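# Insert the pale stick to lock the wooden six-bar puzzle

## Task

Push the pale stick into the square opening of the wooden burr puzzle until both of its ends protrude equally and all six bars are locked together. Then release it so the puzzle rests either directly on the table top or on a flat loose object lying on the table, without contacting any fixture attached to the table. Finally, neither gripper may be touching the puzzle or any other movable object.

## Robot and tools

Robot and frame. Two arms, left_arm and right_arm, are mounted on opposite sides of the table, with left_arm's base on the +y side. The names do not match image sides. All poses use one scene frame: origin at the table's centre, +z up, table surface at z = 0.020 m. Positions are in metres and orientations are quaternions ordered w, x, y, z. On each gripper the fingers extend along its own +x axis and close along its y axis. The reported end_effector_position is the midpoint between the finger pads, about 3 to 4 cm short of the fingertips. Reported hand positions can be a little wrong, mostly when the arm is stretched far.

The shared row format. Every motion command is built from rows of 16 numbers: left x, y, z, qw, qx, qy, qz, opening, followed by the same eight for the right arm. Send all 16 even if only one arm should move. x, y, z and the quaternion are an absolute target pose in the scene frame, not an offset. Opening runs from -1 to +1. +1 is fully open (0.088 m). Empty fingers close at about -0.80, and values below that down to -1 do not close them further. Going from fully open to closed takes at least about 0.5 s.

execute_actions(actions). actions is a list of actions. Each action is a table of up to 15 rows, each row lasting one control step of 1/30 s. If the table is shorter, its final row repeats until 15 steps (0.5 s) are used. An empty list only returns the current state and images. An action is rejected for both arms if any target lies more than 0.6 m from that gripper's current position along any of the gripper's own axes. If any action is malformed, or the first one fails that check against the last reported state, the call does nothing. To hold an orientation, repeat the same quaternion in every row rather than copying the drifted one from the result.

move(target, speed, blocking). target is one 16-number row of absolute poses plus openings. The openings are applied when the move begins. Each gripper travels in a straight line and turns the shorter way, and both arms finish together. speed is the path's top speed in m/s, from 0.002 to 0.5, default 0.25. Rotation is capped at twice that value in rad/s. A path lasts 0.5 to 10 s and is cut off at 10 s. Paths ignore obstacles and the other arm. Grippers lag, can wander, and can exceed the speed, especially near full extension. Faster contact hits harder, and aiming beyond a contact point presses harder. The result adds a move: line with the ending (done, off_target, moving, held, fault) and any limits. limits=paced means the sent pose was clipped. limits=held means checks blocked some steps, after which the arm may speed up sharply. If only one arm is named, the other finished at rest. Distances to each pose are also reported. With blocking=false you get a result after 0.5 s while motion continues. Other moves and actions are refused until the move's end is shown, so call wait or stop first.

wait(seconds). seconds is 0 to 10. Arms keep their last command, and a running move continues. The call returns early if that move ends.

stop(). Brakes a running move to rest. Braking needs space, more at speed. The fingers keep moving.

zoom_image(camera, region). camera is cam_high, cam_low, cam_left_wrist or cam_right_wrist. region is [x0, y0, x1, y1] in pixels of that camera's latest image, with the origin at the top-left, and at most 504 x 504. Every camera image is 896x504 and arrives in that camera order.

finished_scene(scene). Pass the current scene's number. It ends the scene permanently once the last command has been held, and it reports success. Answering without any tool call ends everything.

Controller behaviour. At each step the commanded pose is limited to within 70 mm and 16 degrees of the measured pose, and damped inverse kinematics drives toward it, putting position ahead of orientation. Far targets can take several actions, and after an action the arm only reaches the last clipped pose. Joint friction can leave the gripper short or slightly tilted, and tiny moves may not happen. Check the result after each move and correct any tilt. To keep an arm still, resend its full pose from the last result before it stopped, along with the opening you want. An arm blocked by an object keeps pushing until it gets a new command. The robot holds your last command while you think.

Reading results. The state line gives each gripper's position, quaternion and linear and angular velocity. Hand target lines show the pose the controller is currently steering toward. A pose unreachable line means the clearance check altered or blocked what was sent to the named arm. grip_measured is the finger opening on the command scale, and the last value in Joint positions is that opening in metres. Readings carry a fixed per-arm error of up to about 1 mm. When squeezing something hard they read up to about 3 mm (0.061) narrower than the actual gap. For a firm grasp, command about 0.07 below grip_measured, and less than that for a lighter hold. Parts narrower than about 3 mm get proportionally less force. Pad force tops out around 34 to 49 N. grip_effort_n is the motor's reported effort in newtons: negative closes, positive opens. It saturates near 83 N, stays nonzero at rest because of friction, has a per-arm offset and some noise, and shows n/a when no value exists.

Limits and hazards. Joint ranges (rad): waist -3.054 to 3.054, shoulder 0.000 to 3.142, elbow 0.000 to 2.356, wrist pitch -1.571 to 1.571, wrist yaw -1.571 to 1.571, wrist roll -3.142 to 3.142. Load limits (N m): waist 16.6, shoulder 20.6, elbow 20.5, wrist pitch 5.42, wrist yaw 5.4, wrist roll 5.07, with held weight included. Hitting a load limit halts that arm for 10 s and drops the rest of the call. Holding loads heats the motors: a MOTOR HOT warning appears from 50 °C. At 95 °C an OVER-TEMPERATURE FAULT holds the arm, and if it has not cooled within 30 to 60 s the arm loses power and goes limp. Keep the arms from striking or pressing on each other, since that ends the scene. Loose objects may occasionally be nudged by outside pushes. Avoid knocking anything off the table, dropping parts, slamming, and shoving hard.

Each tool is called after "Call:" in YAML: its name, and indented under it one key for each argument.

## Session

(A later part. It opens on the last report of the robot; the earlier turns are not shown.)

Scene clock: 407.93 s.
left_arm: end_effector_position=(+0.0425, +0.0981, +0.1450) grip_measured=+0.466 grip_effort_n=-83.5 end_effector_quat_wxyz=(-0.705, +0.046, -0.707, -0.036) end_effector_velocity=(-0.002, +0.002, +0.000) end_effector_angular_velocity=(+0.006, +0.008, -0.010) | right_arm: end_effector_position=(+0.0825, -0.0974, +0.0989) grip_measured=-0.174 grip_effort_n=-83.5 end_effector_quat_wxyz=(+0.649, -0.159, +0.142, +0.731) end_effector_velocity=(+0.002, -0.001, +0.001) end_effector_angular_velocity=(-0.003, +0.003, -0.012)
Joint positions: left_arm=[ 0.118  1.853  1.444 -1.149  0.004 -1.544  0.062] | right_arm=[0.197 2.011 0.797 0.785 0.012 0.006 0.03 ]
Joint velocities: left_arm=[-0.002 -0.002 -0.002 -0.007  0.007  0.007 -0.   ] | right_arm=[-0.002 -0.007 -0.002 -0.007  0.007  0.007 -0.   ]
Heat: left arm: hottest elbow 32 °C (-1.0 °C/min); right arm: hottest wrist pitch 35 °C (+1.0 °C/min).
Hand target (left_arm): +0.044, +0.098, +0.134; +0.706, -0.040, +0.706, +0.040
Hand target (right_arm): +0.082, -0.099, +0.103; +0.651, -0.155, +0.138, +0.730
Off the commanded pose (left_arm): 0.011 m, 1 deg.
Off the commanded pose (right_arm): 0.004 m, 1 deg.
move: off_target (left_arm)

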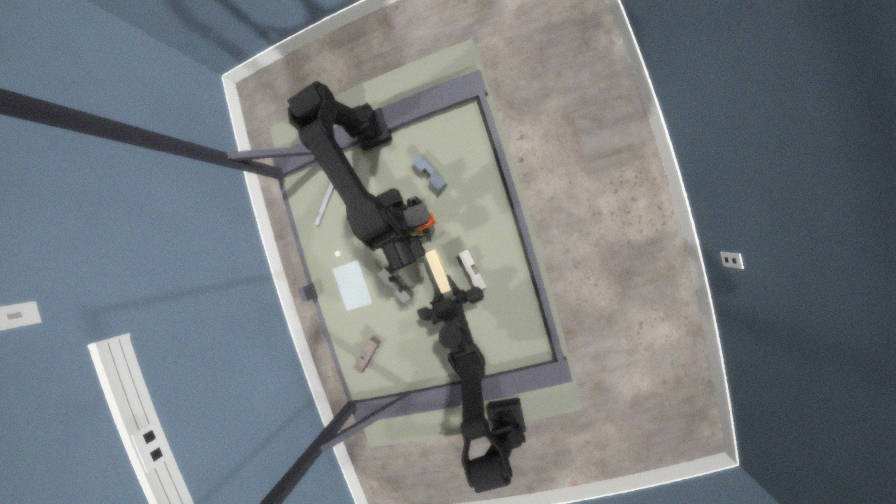

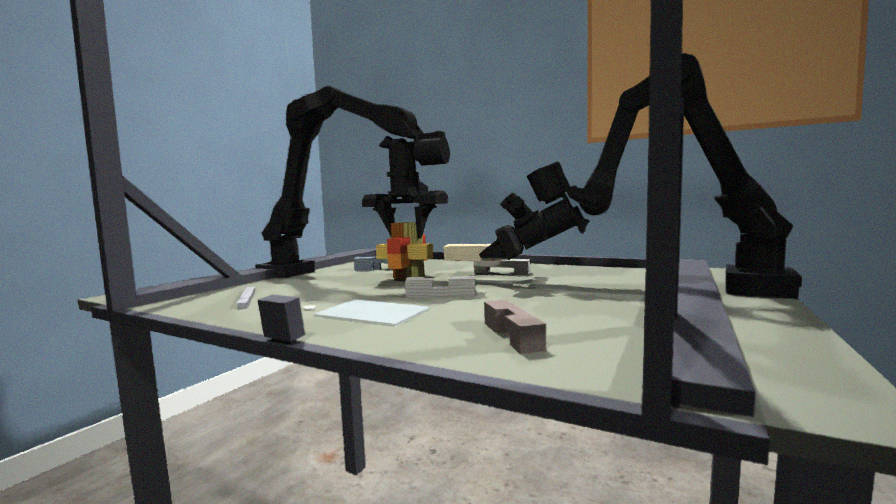

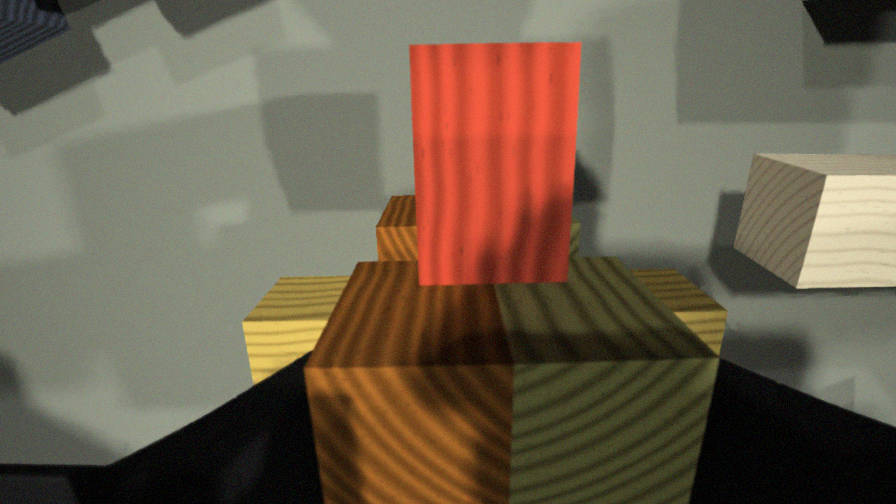

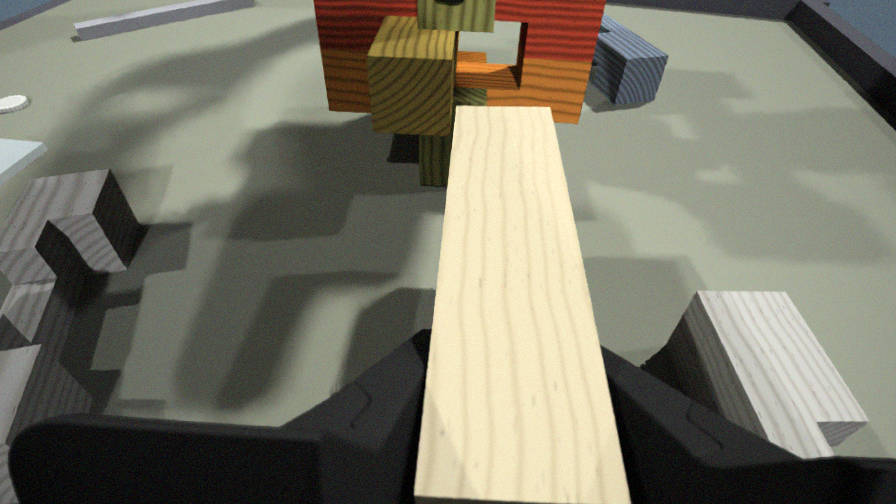

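Call:
move:
  target: [0.044, 0.098, 0.146, 0.7060, -0.0401, 0.7060, 0.0401, 0.58, 0.0802, -0.0791, 0.107, 0.6528, -0.1475, 0.1316, 0.7314, -0.24]
  speed: 0.03

Scene clock: 416.13 s.
left_arm: end_effector_position=(+0.0423, +0.0995, +0.1481) grip_measured=+0.577 grip_effort_n=15.6 end_effector_quat_wxyz=(-0.705, +0.044, -0.707, -0.038) end_effector_velocity=(+0.000, -0.001, +0.000) end_effector_angular_velocity=(-0.006, -0.008, +0.005) | right_arm: end_effector_position=(+0.0804, -0.0820, +0.1079) grip_measured=-0.174 grip_effort_n=-83.5 end_effector_quat_wxyz=(+0.651, -0.148, +0.132, +0.733) end_effector_velocity=(+0.000, -0.001, -0.003) end_effector_angular_velocity=(-0.012, -0.005, +0.007)
Joint positions: left_arm=[ 0.118  1.851  1.454 -1.167  0.004 -1.544  0.067] | right_arm=[0.197 2.032 0.856 0.777 0.012 0.006 0.03 ]
Joint velocities: left_arm=[-0.002 -0.002 -0.002  0.007 -0.007 -0.007  0.   ] | right_arm=[-0.002  0.002 -0.002 -0.007 -0.007 -0.007 -0.   ]
Heat: left arm: hottest elbow 32 °C (-2.0 °C/min); right arm: hottest wrist pitch 35 °C (+2.0 °C/min).
Hand target (left_arm): +0.044, +0.098, +0.146; +0.706, -0.040, +0.706, +0.040
Hand target (right_arm): +0.080, -0.079, +0.107; +0.653, -0.147, +0.132, +0.731
Off the commanded pose (left_arm): 0.003 m, 0 deg.
Off the commanded pose (right_arm): 0.003 m, 0 deg.
move: done

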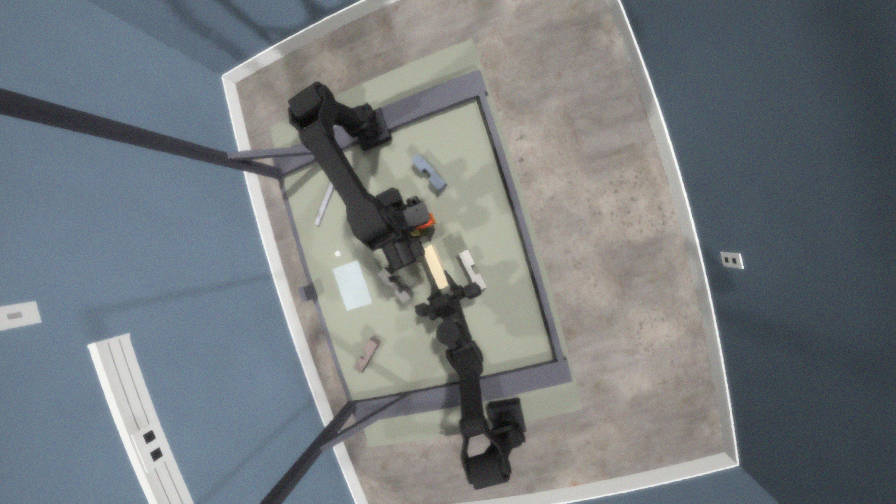

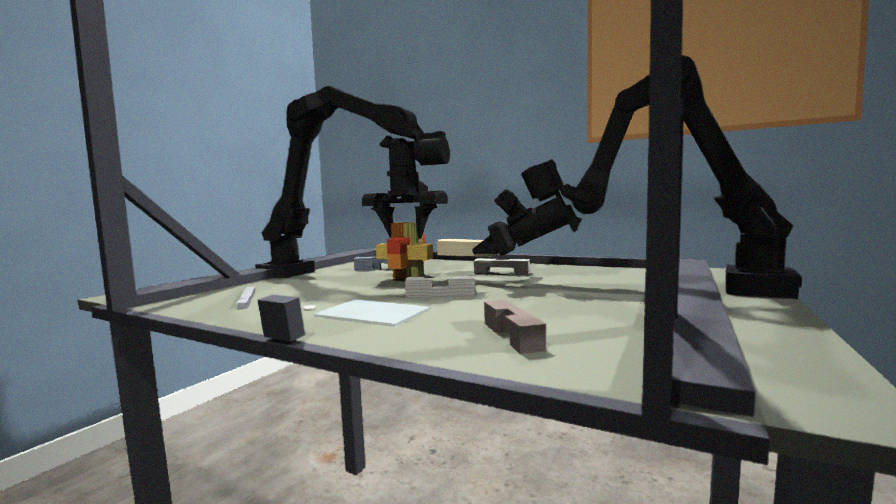

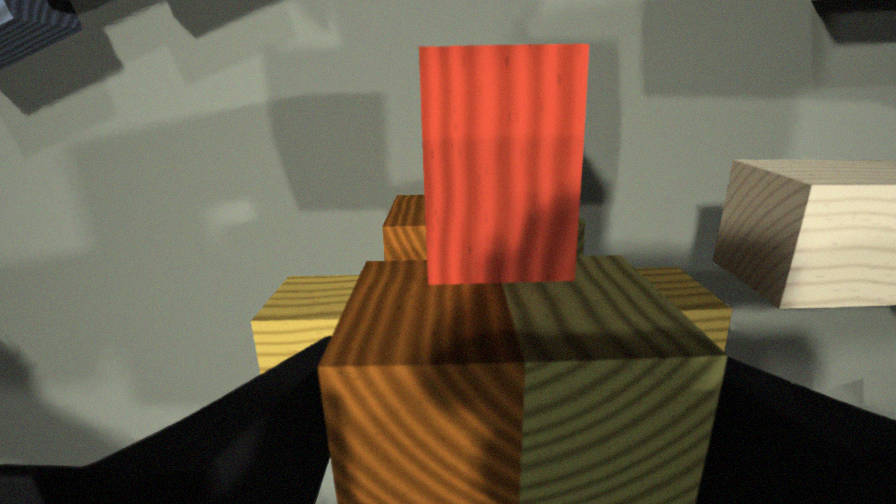

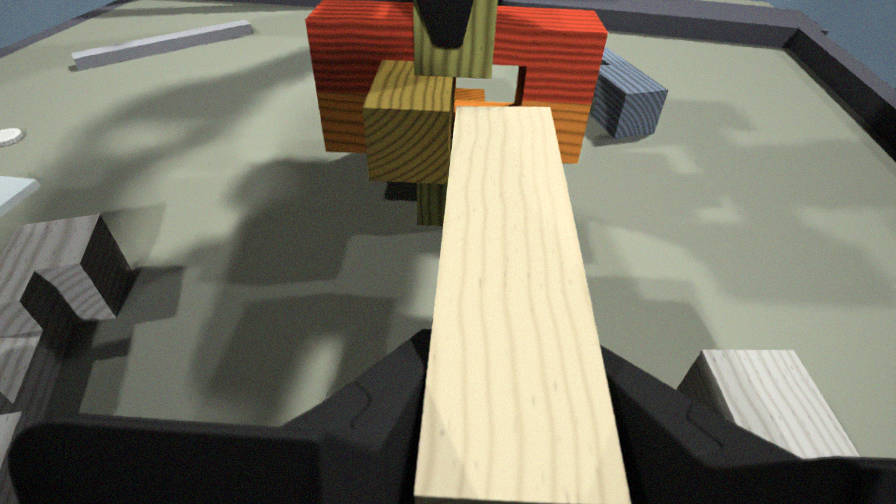

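Call:
move:
  target: [0.044, 0.094, 0.145, 0.7060, -0.0401, 0.7060, 0.0401, 0.58, 0.0802, -0.0791, 0.107, 0.6502, -0.1361, 0.1444, 0.7337, -0.24]
  speed: 0.02

Scene clock: 428.07 s.
left_arm: end_effector_position=(+0.0428, +0.0961, +0.1481) grip_measured=+0.577 grip_effort_n=15.6 end_effector_quat_wxyz=(-0.705, +0.044, -0.707, -0.038) end_effector_velocity=(-0.000, +0.002, +0.000) end_effector_angular_velocity=(+0.008, -0.006, -0.010) | right_arm: end_effector_position=(+0.0803, -0.0821, +0.1076) grip_measured=-0.174 grip_effort_n=-83.5 end_effector_quat_wxyz=(+0.651, -0.138, +0.143, +0.732) end_effector_velocity=(+0.000, +0.000, +0.004) end_effector_angular_velocity=(+0.013, -0.002, +0.007)
Joint positions: left_arm=[ 0.118  1.862  1.469 -1.168  0.004 -1.544  0.067] | right_arm=[0.196 2.033 0.856 0.777 0.006 0.035 0.03 ]
Joint velocities: left_arm=[-0.002 -0.002 -0.002 -0.007 -0.007  0.007 -0.   ] | right_arm=[-0.002 -0.007 -0.002  0.007 -0.007 -0.007  0.   ]
Heat: left arm: hottest elbow 33 °C (+0.0 °C/min); right arm: hottest wrist pitch 35 °C (+2.0 °C/min).
Hand target (left_arm): +0.044, +0.094, +0.145; +0.706, -0.040, +0.706, +0.040
Hand target (right_arm): +0.080, -0.079, +0.107; +0.650, -0.136, +0.144, +0.734
Off the commanded pose (left_arm): 0.004 m, 1 deg.
Off the commanded pose (right_arm): 0.003 m, 0 deg.
move: done

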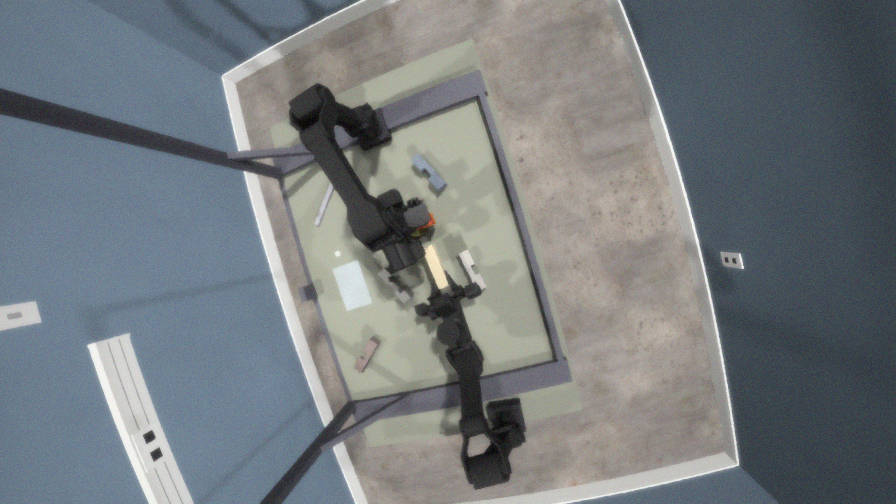

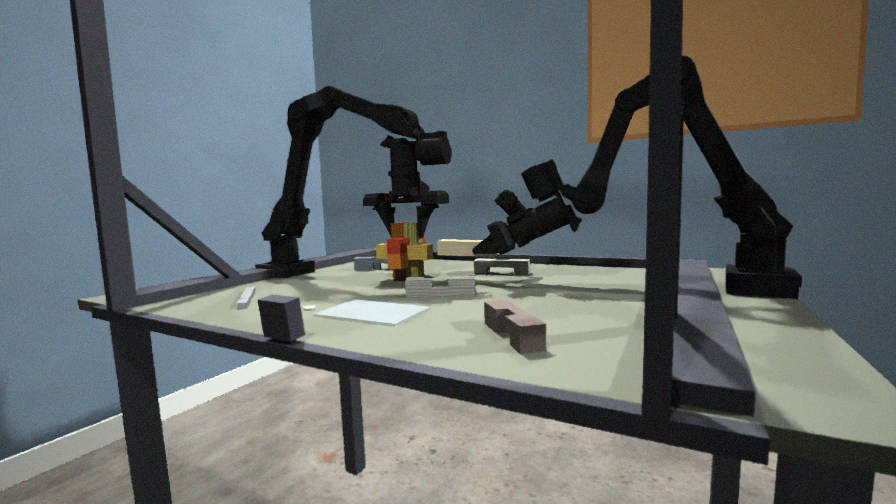

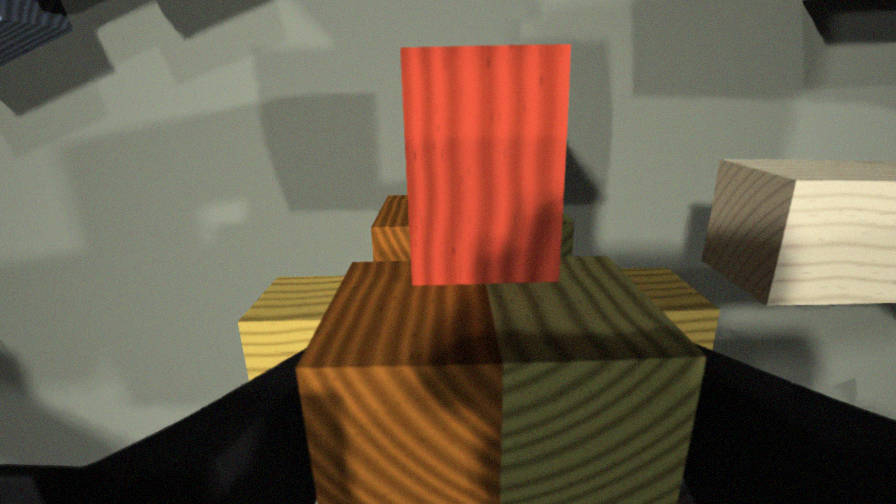

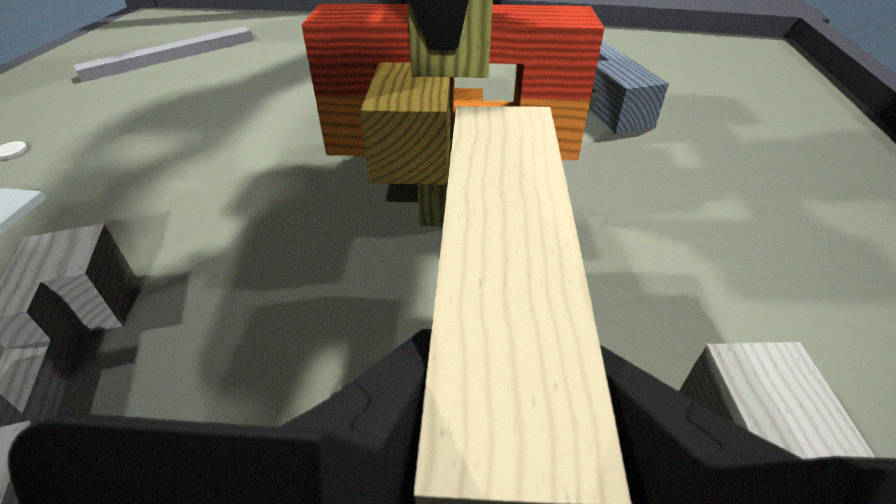

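Call:
move:
  target: [0.044, 0.0992, 0.145, 0.7060, -0.0401, 0.7060, 0.0401, 0.58, 0.0802, -0.0791, 0.107, 0.6502, -0.1361, 0.1444, 0.7337, -0.24]
  speed: 0.02

Scene clock: 433.27 s.
left_arm: end_effector_position=(+0.0427, +0.0968, +0.1470) grip_measured=+0.577 grip_effort_n=15.6 end_effector_quat_wxyz=(-0.705, +0.043, -0.707, -0.039) end_effector_velocity=(-0.004, +0.004, +0.001) end_effector_angular_velocity=(+0.016, +0.010, -0.000) | right_arm: end_effector_position=(+0.0803, -0.0821, +0.1076) grip_measured=-0.174 grip_effort_n=-83.5 end_effector_quat_wxyz=(+0.651, -0.138, +0.143, +0.732) end_effector_velocity=(-0.002, -0.000, +0.002) end_effector_angular_velocity=(+0.007, +0.003, +0.021)
Joint positions: left_arm=[ 0.118  1.862  1.465 -1.167  0.004 -1.544  0.067] | right_arm=[0.196 2.033 0.856 0.777 0.006 0.035 0.03 ]
Joint velocities: left_arm=[-0.007 -0.002  0.002 -0.022  0.007 -0.007 -0.   ] | right_arm=[-0.002 -0.002 -0.002  0.007 -0.022 -0.007 -0.   ]
Heat: left arm: hottest elbow 34 °C (+1.0 °C/min); right arm: hottest wrist pitch 35 °C (+2.0 °C/min).
Hand target (left_arm): +0.044, +0.099, +0.145; +0.706, -0.040, +0.706, +0.040
Hand target (right_arm): +0.080, -0.079, +0.107; +0.650, -0.136, +0.144, +0.734
Off the commanded pose (left_arm): 0.003 m, 0 deg.
Off the commanded pose (right_arm): 0.003 m, 0 deg.
move: done

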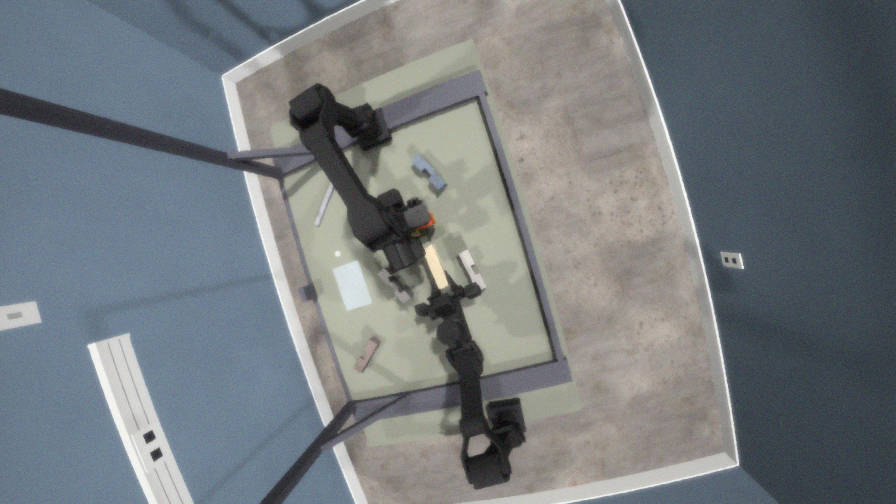

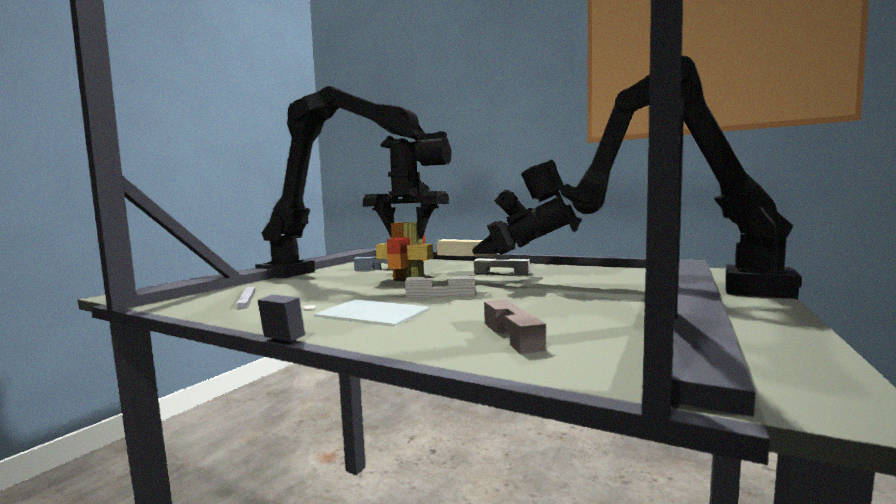

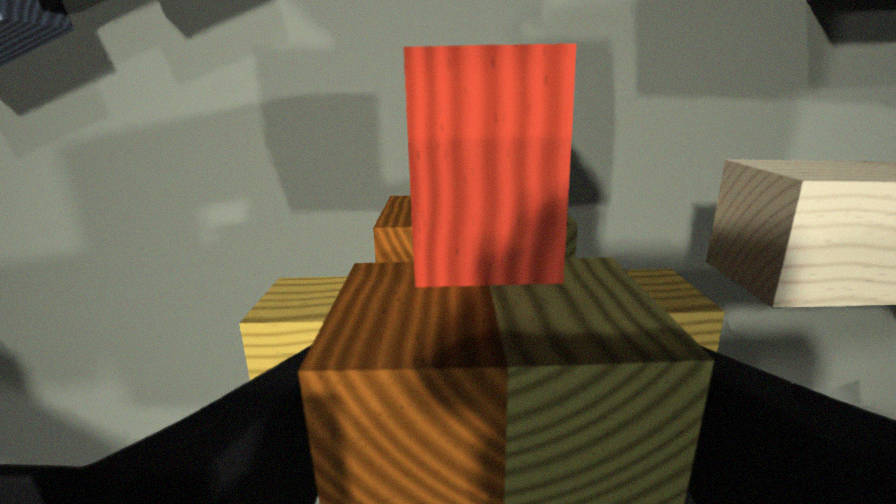

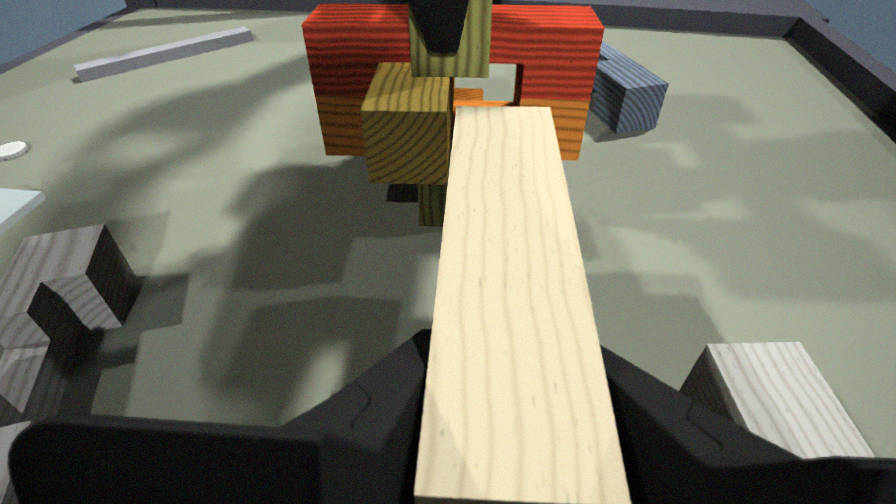

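Call:
execute_actions:
  actions:
    - [[0.044,0.0992,0.145,0.7060,-0.0401,0.7060,0.0401,0.56,0.0802,-0.0791,0.107,0.6502,-0.1361,0.1444,0.7337,-0.24],[0.044,0.0992,0.145,0.7060,-0.0401,0.7060,0.0401,0.55,0.0802,-0.0791,0.107,0.6502,-0.1361,0.1444,0.7337,-0.24],[0.044,0.0992,0.145,0.7060,-0.0401,0.7060,0.0401,0.54,0.0802,-0.0791,0.107,0.6502,-0.1361,0.1444,0.7337,-0.24],[0.044,0.0992,0.145,0.7060,-0.0401,0.7060,0.0401,0.53,0.0802,-0.0791,0.107,0.6502,-0.1361,0.1444,0.7337,-0.24],[0.044,0.0992,0.145,0.7060,-0.0401,0.7060,0.0401,0.52,0.0802,-0.0791,0.107,0.6502,-0.1361,0.1444,0.7337,-0.24],[0.044,0.0992,0.145,0.7060,-0.0401,0.7060,0.0401,0.51,0.0802,-0.0791,0.107,0.6502,-0.1361,0.1444,0.7337,-0.24],[0.044,0.0992,0.145,0.7060,-0.0401,0.7060,0.0401,0.50,0.0802,-0.0791,0.107,0.6502,-0.1361,0.1444,0.7337,-0.24],[0.044,0.0992,0.145,0.7060,-0.0401,0.7060,0.0401,0.49,0.0802,-0.0791,0.107,0.6502,-0.1361,0.1444,0.7337,-0.24],[0.044,0.0992,0.145,0.7060,-0.0401,0.7060,0.0401,0.48,0.0802,-0.0791,0.107,0.6502,-0.1361,0.1444,0.7337,-0.24],[0.044,0.0992,0.145,0.7060,-0.0401,0.7060,0.0401,0.47,0.0802,-0.0791,0.107,0.6502,-0.1361,0.1444,0.7337,-0.24],[0.044,0.0992,0.145,0.7060,-0.0401,0.7060,0.0401,0.455,0.0802,-0.0791,0.107,0.6502,-0.1361,0.1444,0.7337,-0.24],[0.044,0.0992,0.145,0.7060,-0.0401,0.7060,0.0401,0.44,0.0802,-0.0791,0.107,0.6502,-0.1361,0.1444,0.7337,-0.24],[0.044,0.0992,0.145,0.7060,-0.0401,0.7060,0.0401,0.42,0.0802,-0.0791,0.107,0.6502,-0.1361,0.1444,0.7337,-0.24],[0.044,0.0992,0.145,0.7060,-0.0401,0.7060,0.0401,0.40,0.0802,-0.0791,0.107,0.6502,-0.1361,0.1444,0.7337,-0.24]]

Call:
zoom_image:
  camera: "cam_left_wrist"
  region: [600, 130, 896, 350]

Call:
zoom_image:
  camera: "cam_low"
  region: [400, 225, 500, 275]

Scene clock: 446.00 s.
left_arm: end_effector_position=(+0.0427, +0.0971, +0.1469) grip_measured=+0.464 grip_effort_n=-83.5 end_effector_quat_wxyz=(-0.705, +0.043, -0.707, -0.039) end_effector_velocity=(+0.001, +0.007, -0.003) end_effector_angular_velocity=(+0.035, -0.017, +0.005) | right_arm: end_effector_position=(+0.0805, -0.0821, +0.1076) grip_measured=-0.174 grip_effort_n=-83.5 end_effector_quat_wxyz=(+0.651, -0.138, +0.143, +0.732) end_effector_velocity=(+0.002, -0.001, -0.001) end_effector_angular_velocity=(-0.006, -0.010, -0.006)
Joint positions: left_arm=[ 0.118  1.862  1.464 -1.167  0.004 -1.544  0.062] | right_arm=[0.195 2.033 0.856 0.777 0.006 0.035 0.03 ]
Joint velocities: left_arm=[-0.002  0.002 -0.007 -0.022 -0.022 -0.007 -0.   ] | right_arm=[-0.002 -0.002 -0.002 -0.007  0.007 -0.007 -0.   ]
Heat: left arm: hottest elbow 33 °C (+0.0 °C/min); right arm: hottest wrist pitch 35 °C (+1.0 °C/min).
Hand target (left_arm): +0.044, +0.099, +0.145; +0.706, -0.040, +0.706, +0.040
Hand target (right_arm): +0.080, -0.079, +0.107; +0.650, -0.136, +0.144, +0.733
Off the commanded pose (left_arm): 0.003 m, 0 deg.
Off the commanded pose (right_arm): 0.003 m, 0 deg.

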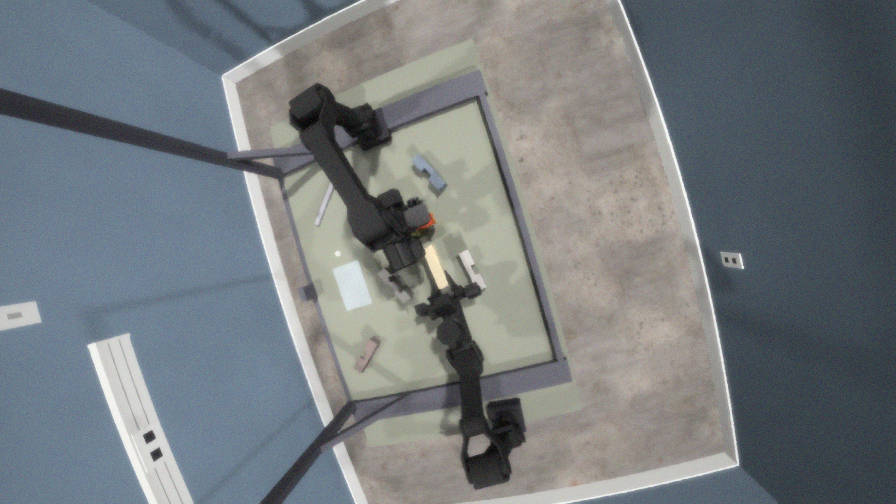

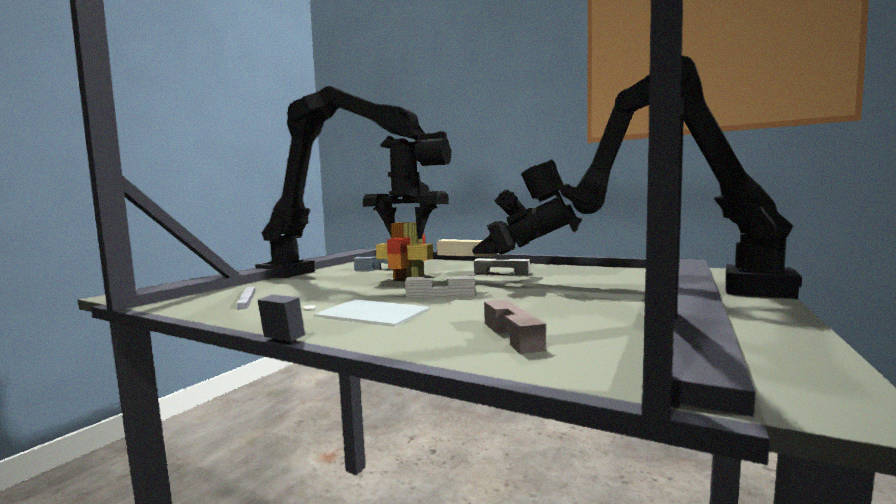

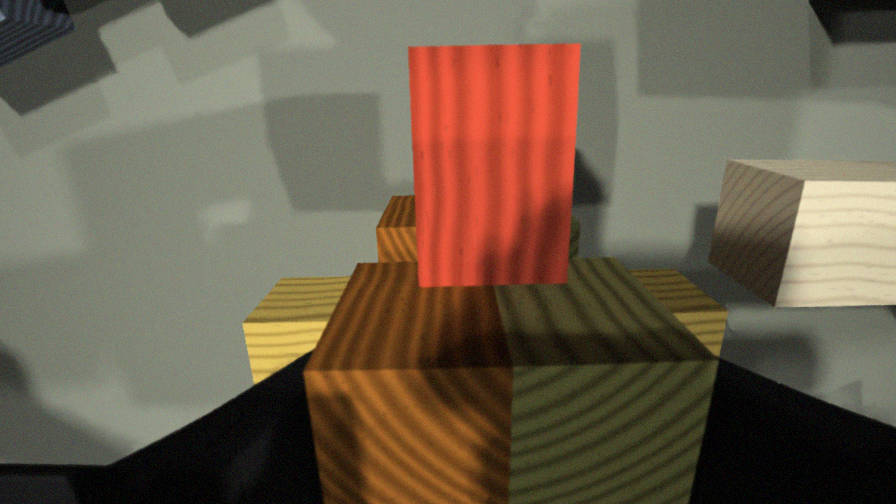

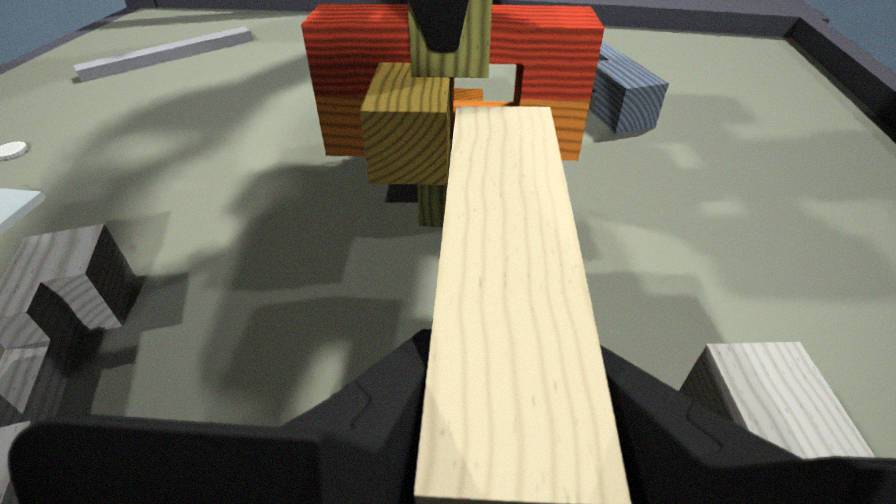

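Region (600, 130, 896, 350) of cam_left_wrist's 896x504 image, scaled by 1.703, with more detail than that image has; it fills the top 375 rows of this view, and the rest is white.

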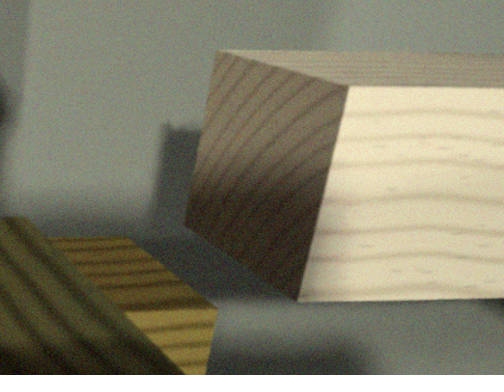

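Region (400, 225, 500, 275) of cam_low's 896x504 image, scaled by 5.040, with more detail than that image has.

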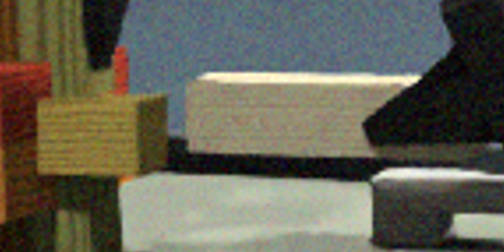

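Call:
move:
  target: [0.044, 0.0992, 0.145, 0.7060, -0.0401, 0.7060, 0.0401, 0.40, 0.0747, -0.0575, 0.1005, 0.6496, -0.1393, 0.1472, 0.7331, -0.24]
  speed: 0.03

Call:
zoom_image:
  camera: "cam_left_wrist"
  region: [560, 130, 896, 350]

Call:
zoom_image:
  camera: "cam_low"
  region: [400, 225, 500, 275]

Call:
zoom_image:
  camera: "cam_right_wrist"
  region: [330, 0, 630, 220]

Scene clock: 471.40 s.
left_arm: end_effector_position=(+0.0427, +0.0971, +0.1469) grip_measured=+0.464 grip_effort_n=-83.5 end_effector_quat_wxyz=(-0.705, +0.043, -0.707, -0.039) end_effector_velocity=(-0.001, +0.005, +0.000) end_effector_angular_velocity=(+0.023, -0.004, +0.005) | right_arm: end_effector_position=(+0.0763, -0.0604, +0.1016) grip_measured=-0.174 grip_effort_n=-83.5 end_effector_quat_wxyz=(+0.650, -0.140, +0.147, +0.732) end_effector_velocity=(+0.000, -0.001, -0.005) end_effector_angular_velocity=(-0.021, -0.007, +0.007)
Joint positions: left_arm=[ 0.118  1.862  1.464 -1.167  0.004 -1.544  0.062] | right_arm=[0.198 2.104 0.958 0.739 0.006 0.038 0.03 ]
Joint velocities: left_arm=[-0.002 -0.002 -0.002 -0.022 -0.007 -0.007 -0.   ] | right_arm=[-0.002  0.002  0.002 -0.022 -0.007 -0.007 -0.   ]
Heat: left arm: hottest elbow 33 °C (+1.0 °C/min); right arm: hottest wrist pitch 35 °C (+0.0 °C/min).
Hand target (left_arm): +0.044, +0.099, +0.145; +0.706, -0.040, +0.706, +0.040
Hand target (right_arm): +0.075, -0.058, +0.101; +0.650, -0.139, +0.147, +0.733
Off the commanded pose (left_arm): 0.003 m, 0 deg.
Off the commanded pose (right_arm): 0.004 m, 0 deg.
move: done

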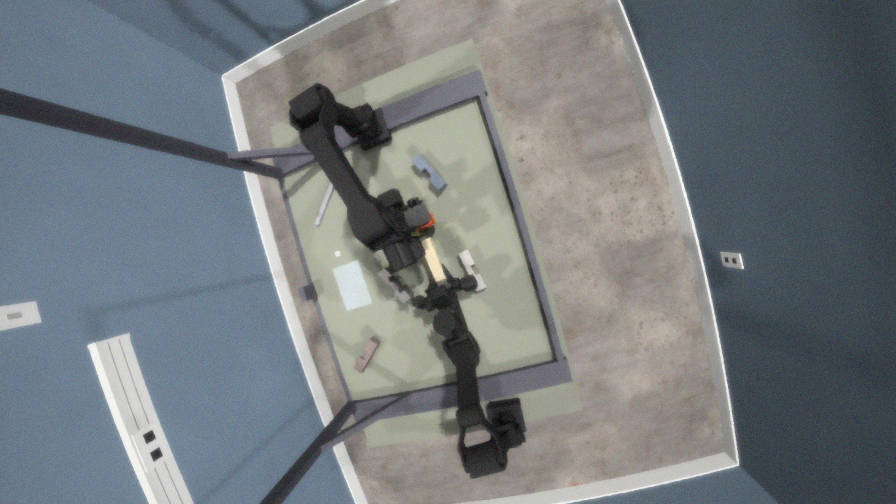

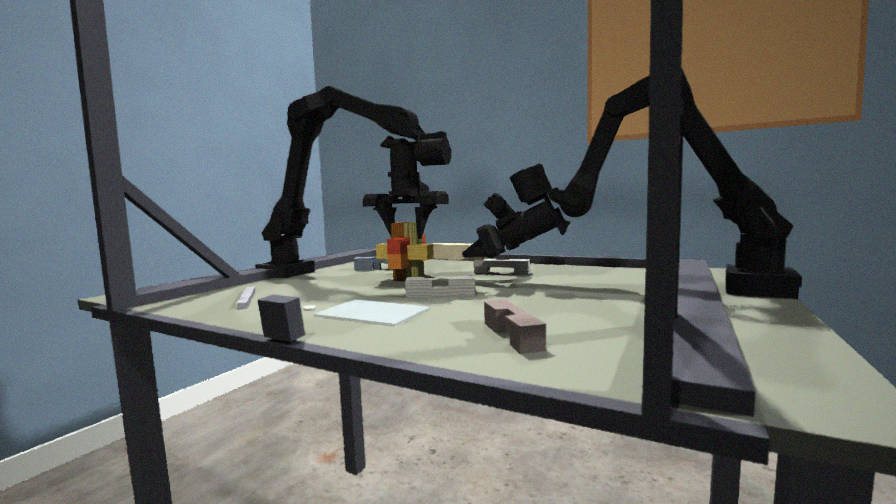

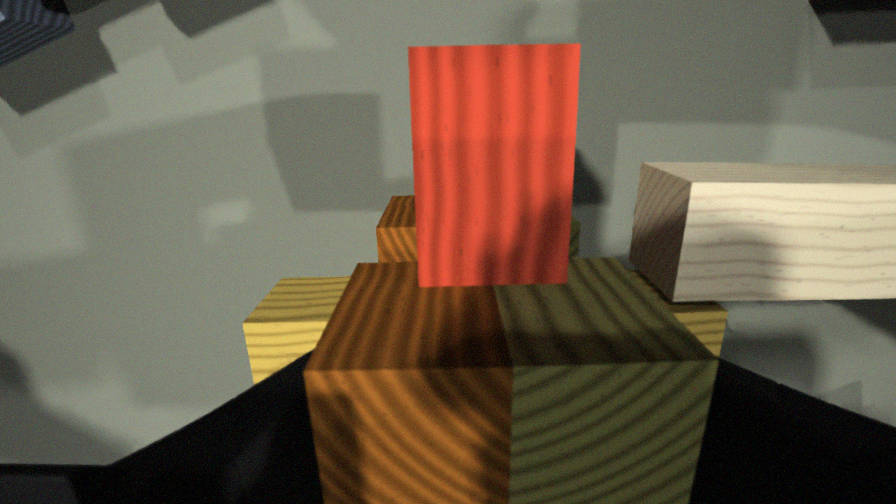

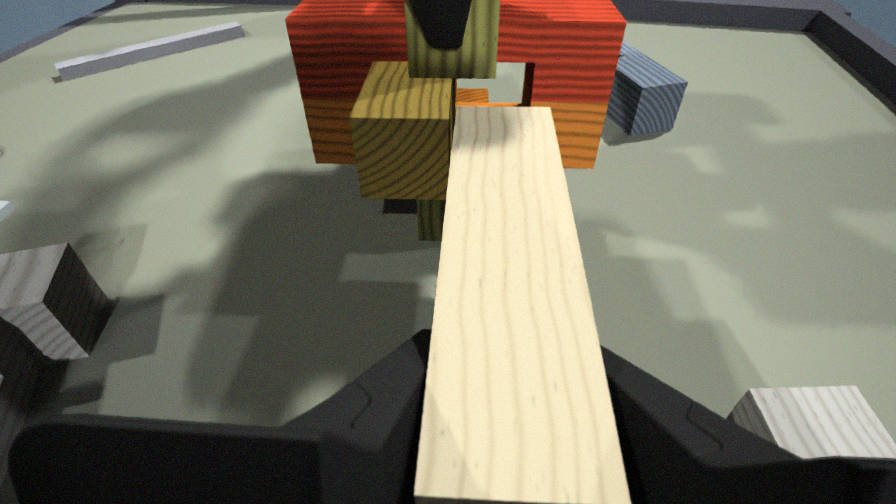

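Region (560, 130, 896, 350) of cam_left_wrist's 896x504 image, scaled by 1.500, with more detail than that image has; it fills the top 330 rows of this view, and the rest is white.

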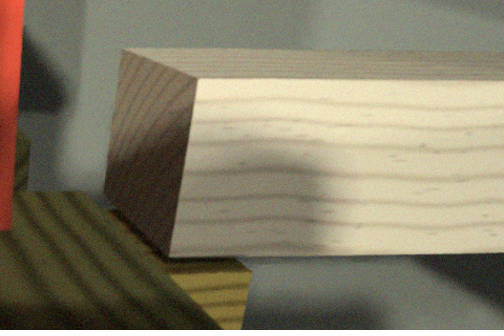

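Region (400, 225, 500, 275) of cam_low's 896x504 image, scaled by 5.040, with more detail than that image has.

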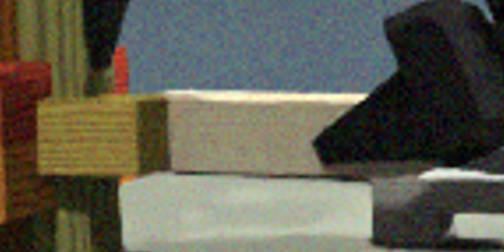

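Region (330, 0, 630, 220) of cam_right_wrist's 896x504 image, scaled by 1.680, with more detail than that image has; it fills the top 370 rows of this view, and the rest is white.

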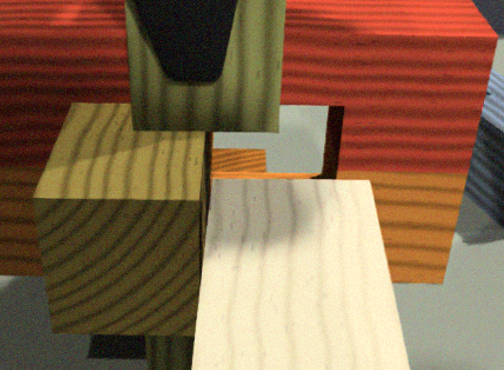

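Call:
move:
  target: [0.044, 0.0992, 0.145, 0.7060, -0.0401, 0.7060, 0.0401, 0.40, 0.0712, -0.0448, 0.1017, 0.6496, -0.1393, 0.1472, 0.7331, -0.24]
  speed: 0.02

Call:
zoom_image:
  camera: "cam_left_wrist"
  region: [560, 130, 896, 350]

Call:
zoom_image:
  camera: "cam_low"
  region: [400, 225, 500, 275]

Call:
zoom_image:
  camera: "cam_right_wrist"
  region: [380, 30, 600, 190]

Scene clock: 487.77 s.
left_arm: end_effector_position=(+0.0427, +0.0971, +0.1469) grip_measured=+0.464 grip_effort_n=-83.5 end_effector_quat_wxyz=(-0.705, +0.043, -0.707, -0.039) end_effector_velocity=(-0.003, +0.005, +0.000) end_effector_angular_velocity=(+0.021, +0.010, +0.005) | right_arm: end_effector_position=(+0.0730, -0.0479, +0.1025) grip_measured=-0.174 grip_effort_n=-83.5 end_effector_quat_wxyz=(+0.649, -0.140, +0.148, +0.733) end_effector_velocity=(-0.002, -0.003, -0.004) end_effector_angular_velocity=(-0.022, -0.001, +0.021)
Joint positions: left_arm=[ 0.118  1.862  1.464 -1.167  0.004 -1.544  0.062] | right_arm=[0.201 2.134 1.02  0.705 0.006 0.04  0.03 ]
Joint velocities: left_arm=[-0.002 -0.002 -0.002 -0.022  0.007 -0.007  0.   ] | right_arm=[-0.002 -0.002 -0.002 -0.022 -0.022 -0.007 -0.   ]
Heat: left arm: hottest shoulder 33 °C (+0.0 °C/min); right arm: hottest elbow 35 °C (+0.0 °C/min).
Hand target (left_arm): +0.044, +0.099, +0.145; +0.706, -0.040, +0.706, +0.040
Hand target (right_arm): +0.071, -0.045, +0.101; +0.649, -0.140, +0.147, +0.733
Off the commanded pose (left_arm): 0.003 m, 0 deg.
Off the commanded pose (right_arm): 0.004 m, 0 deg.
move: done

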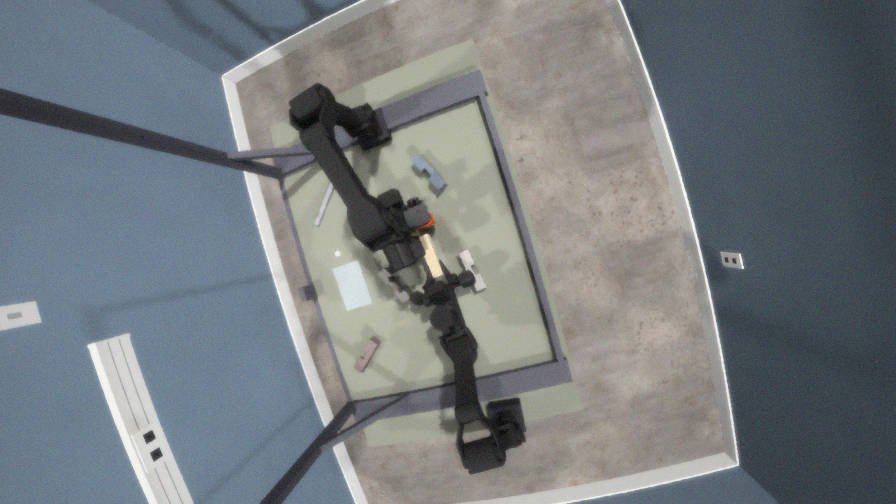

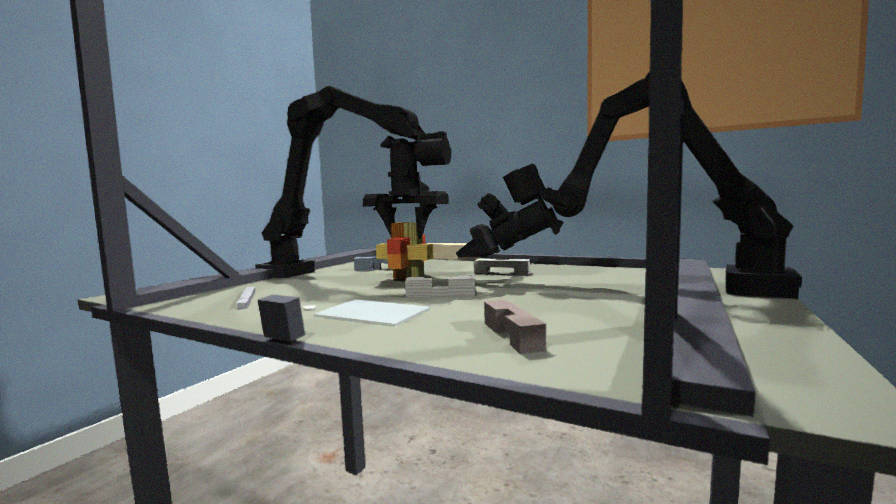

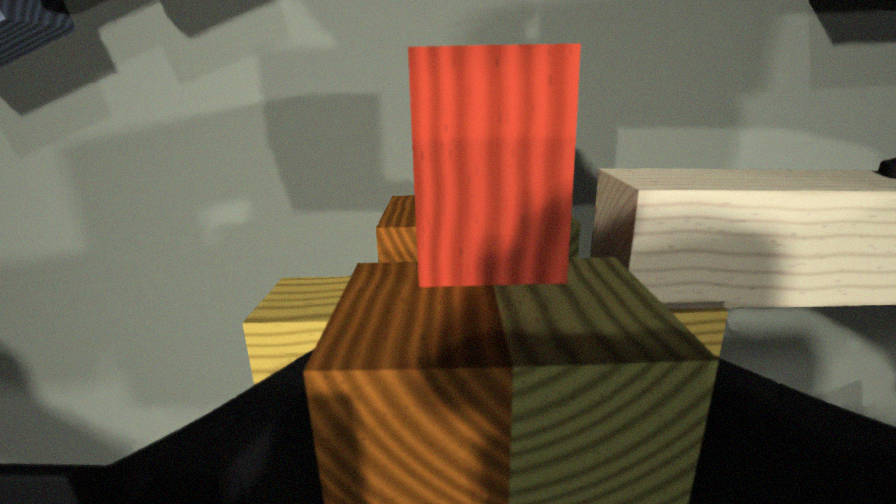

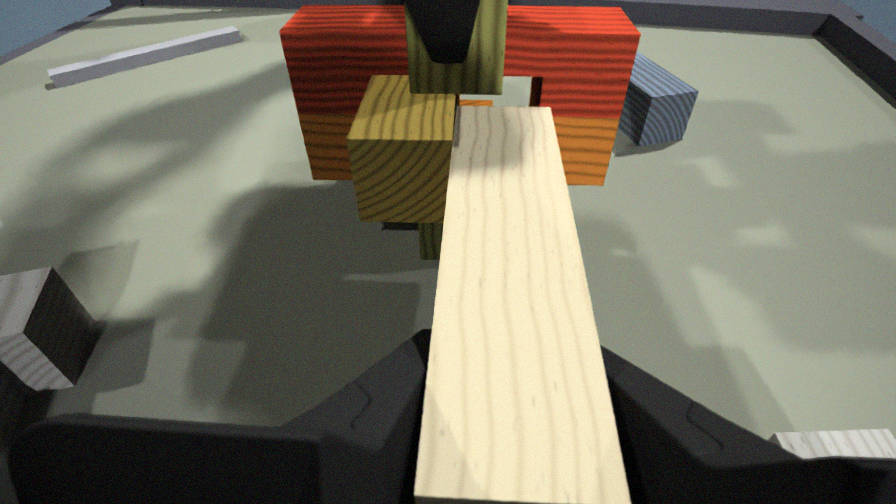

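Region (560, 130, 896, 350) of cam_left_wrist's 896x504 image, scaled by 1.500, with more detail than that image has; it fills the top 330 rows of this view, and the rest is white.

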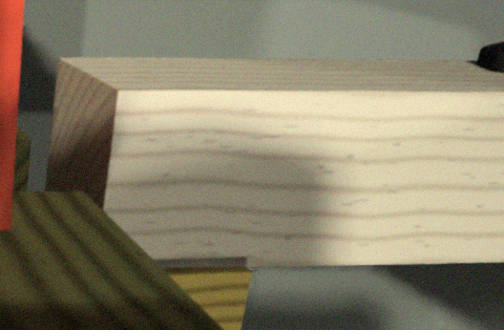

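Region (400, 225, 500, 275) of cam_low's 896x504 image, scaled by 5.040, with more detail than that image has.

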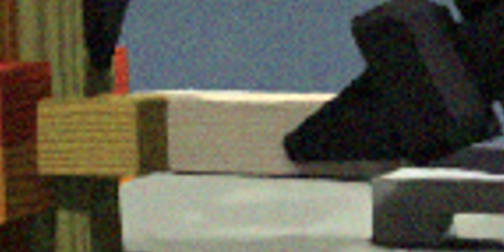

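Region (380, 30, 600, 190) of cam_right_wrist's 896x504 image, scaled by 2.291, with more detail than that image has; it fills the top 367 rows of this view, and the rest is white.

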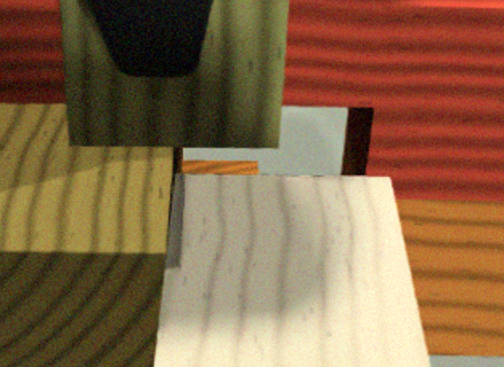

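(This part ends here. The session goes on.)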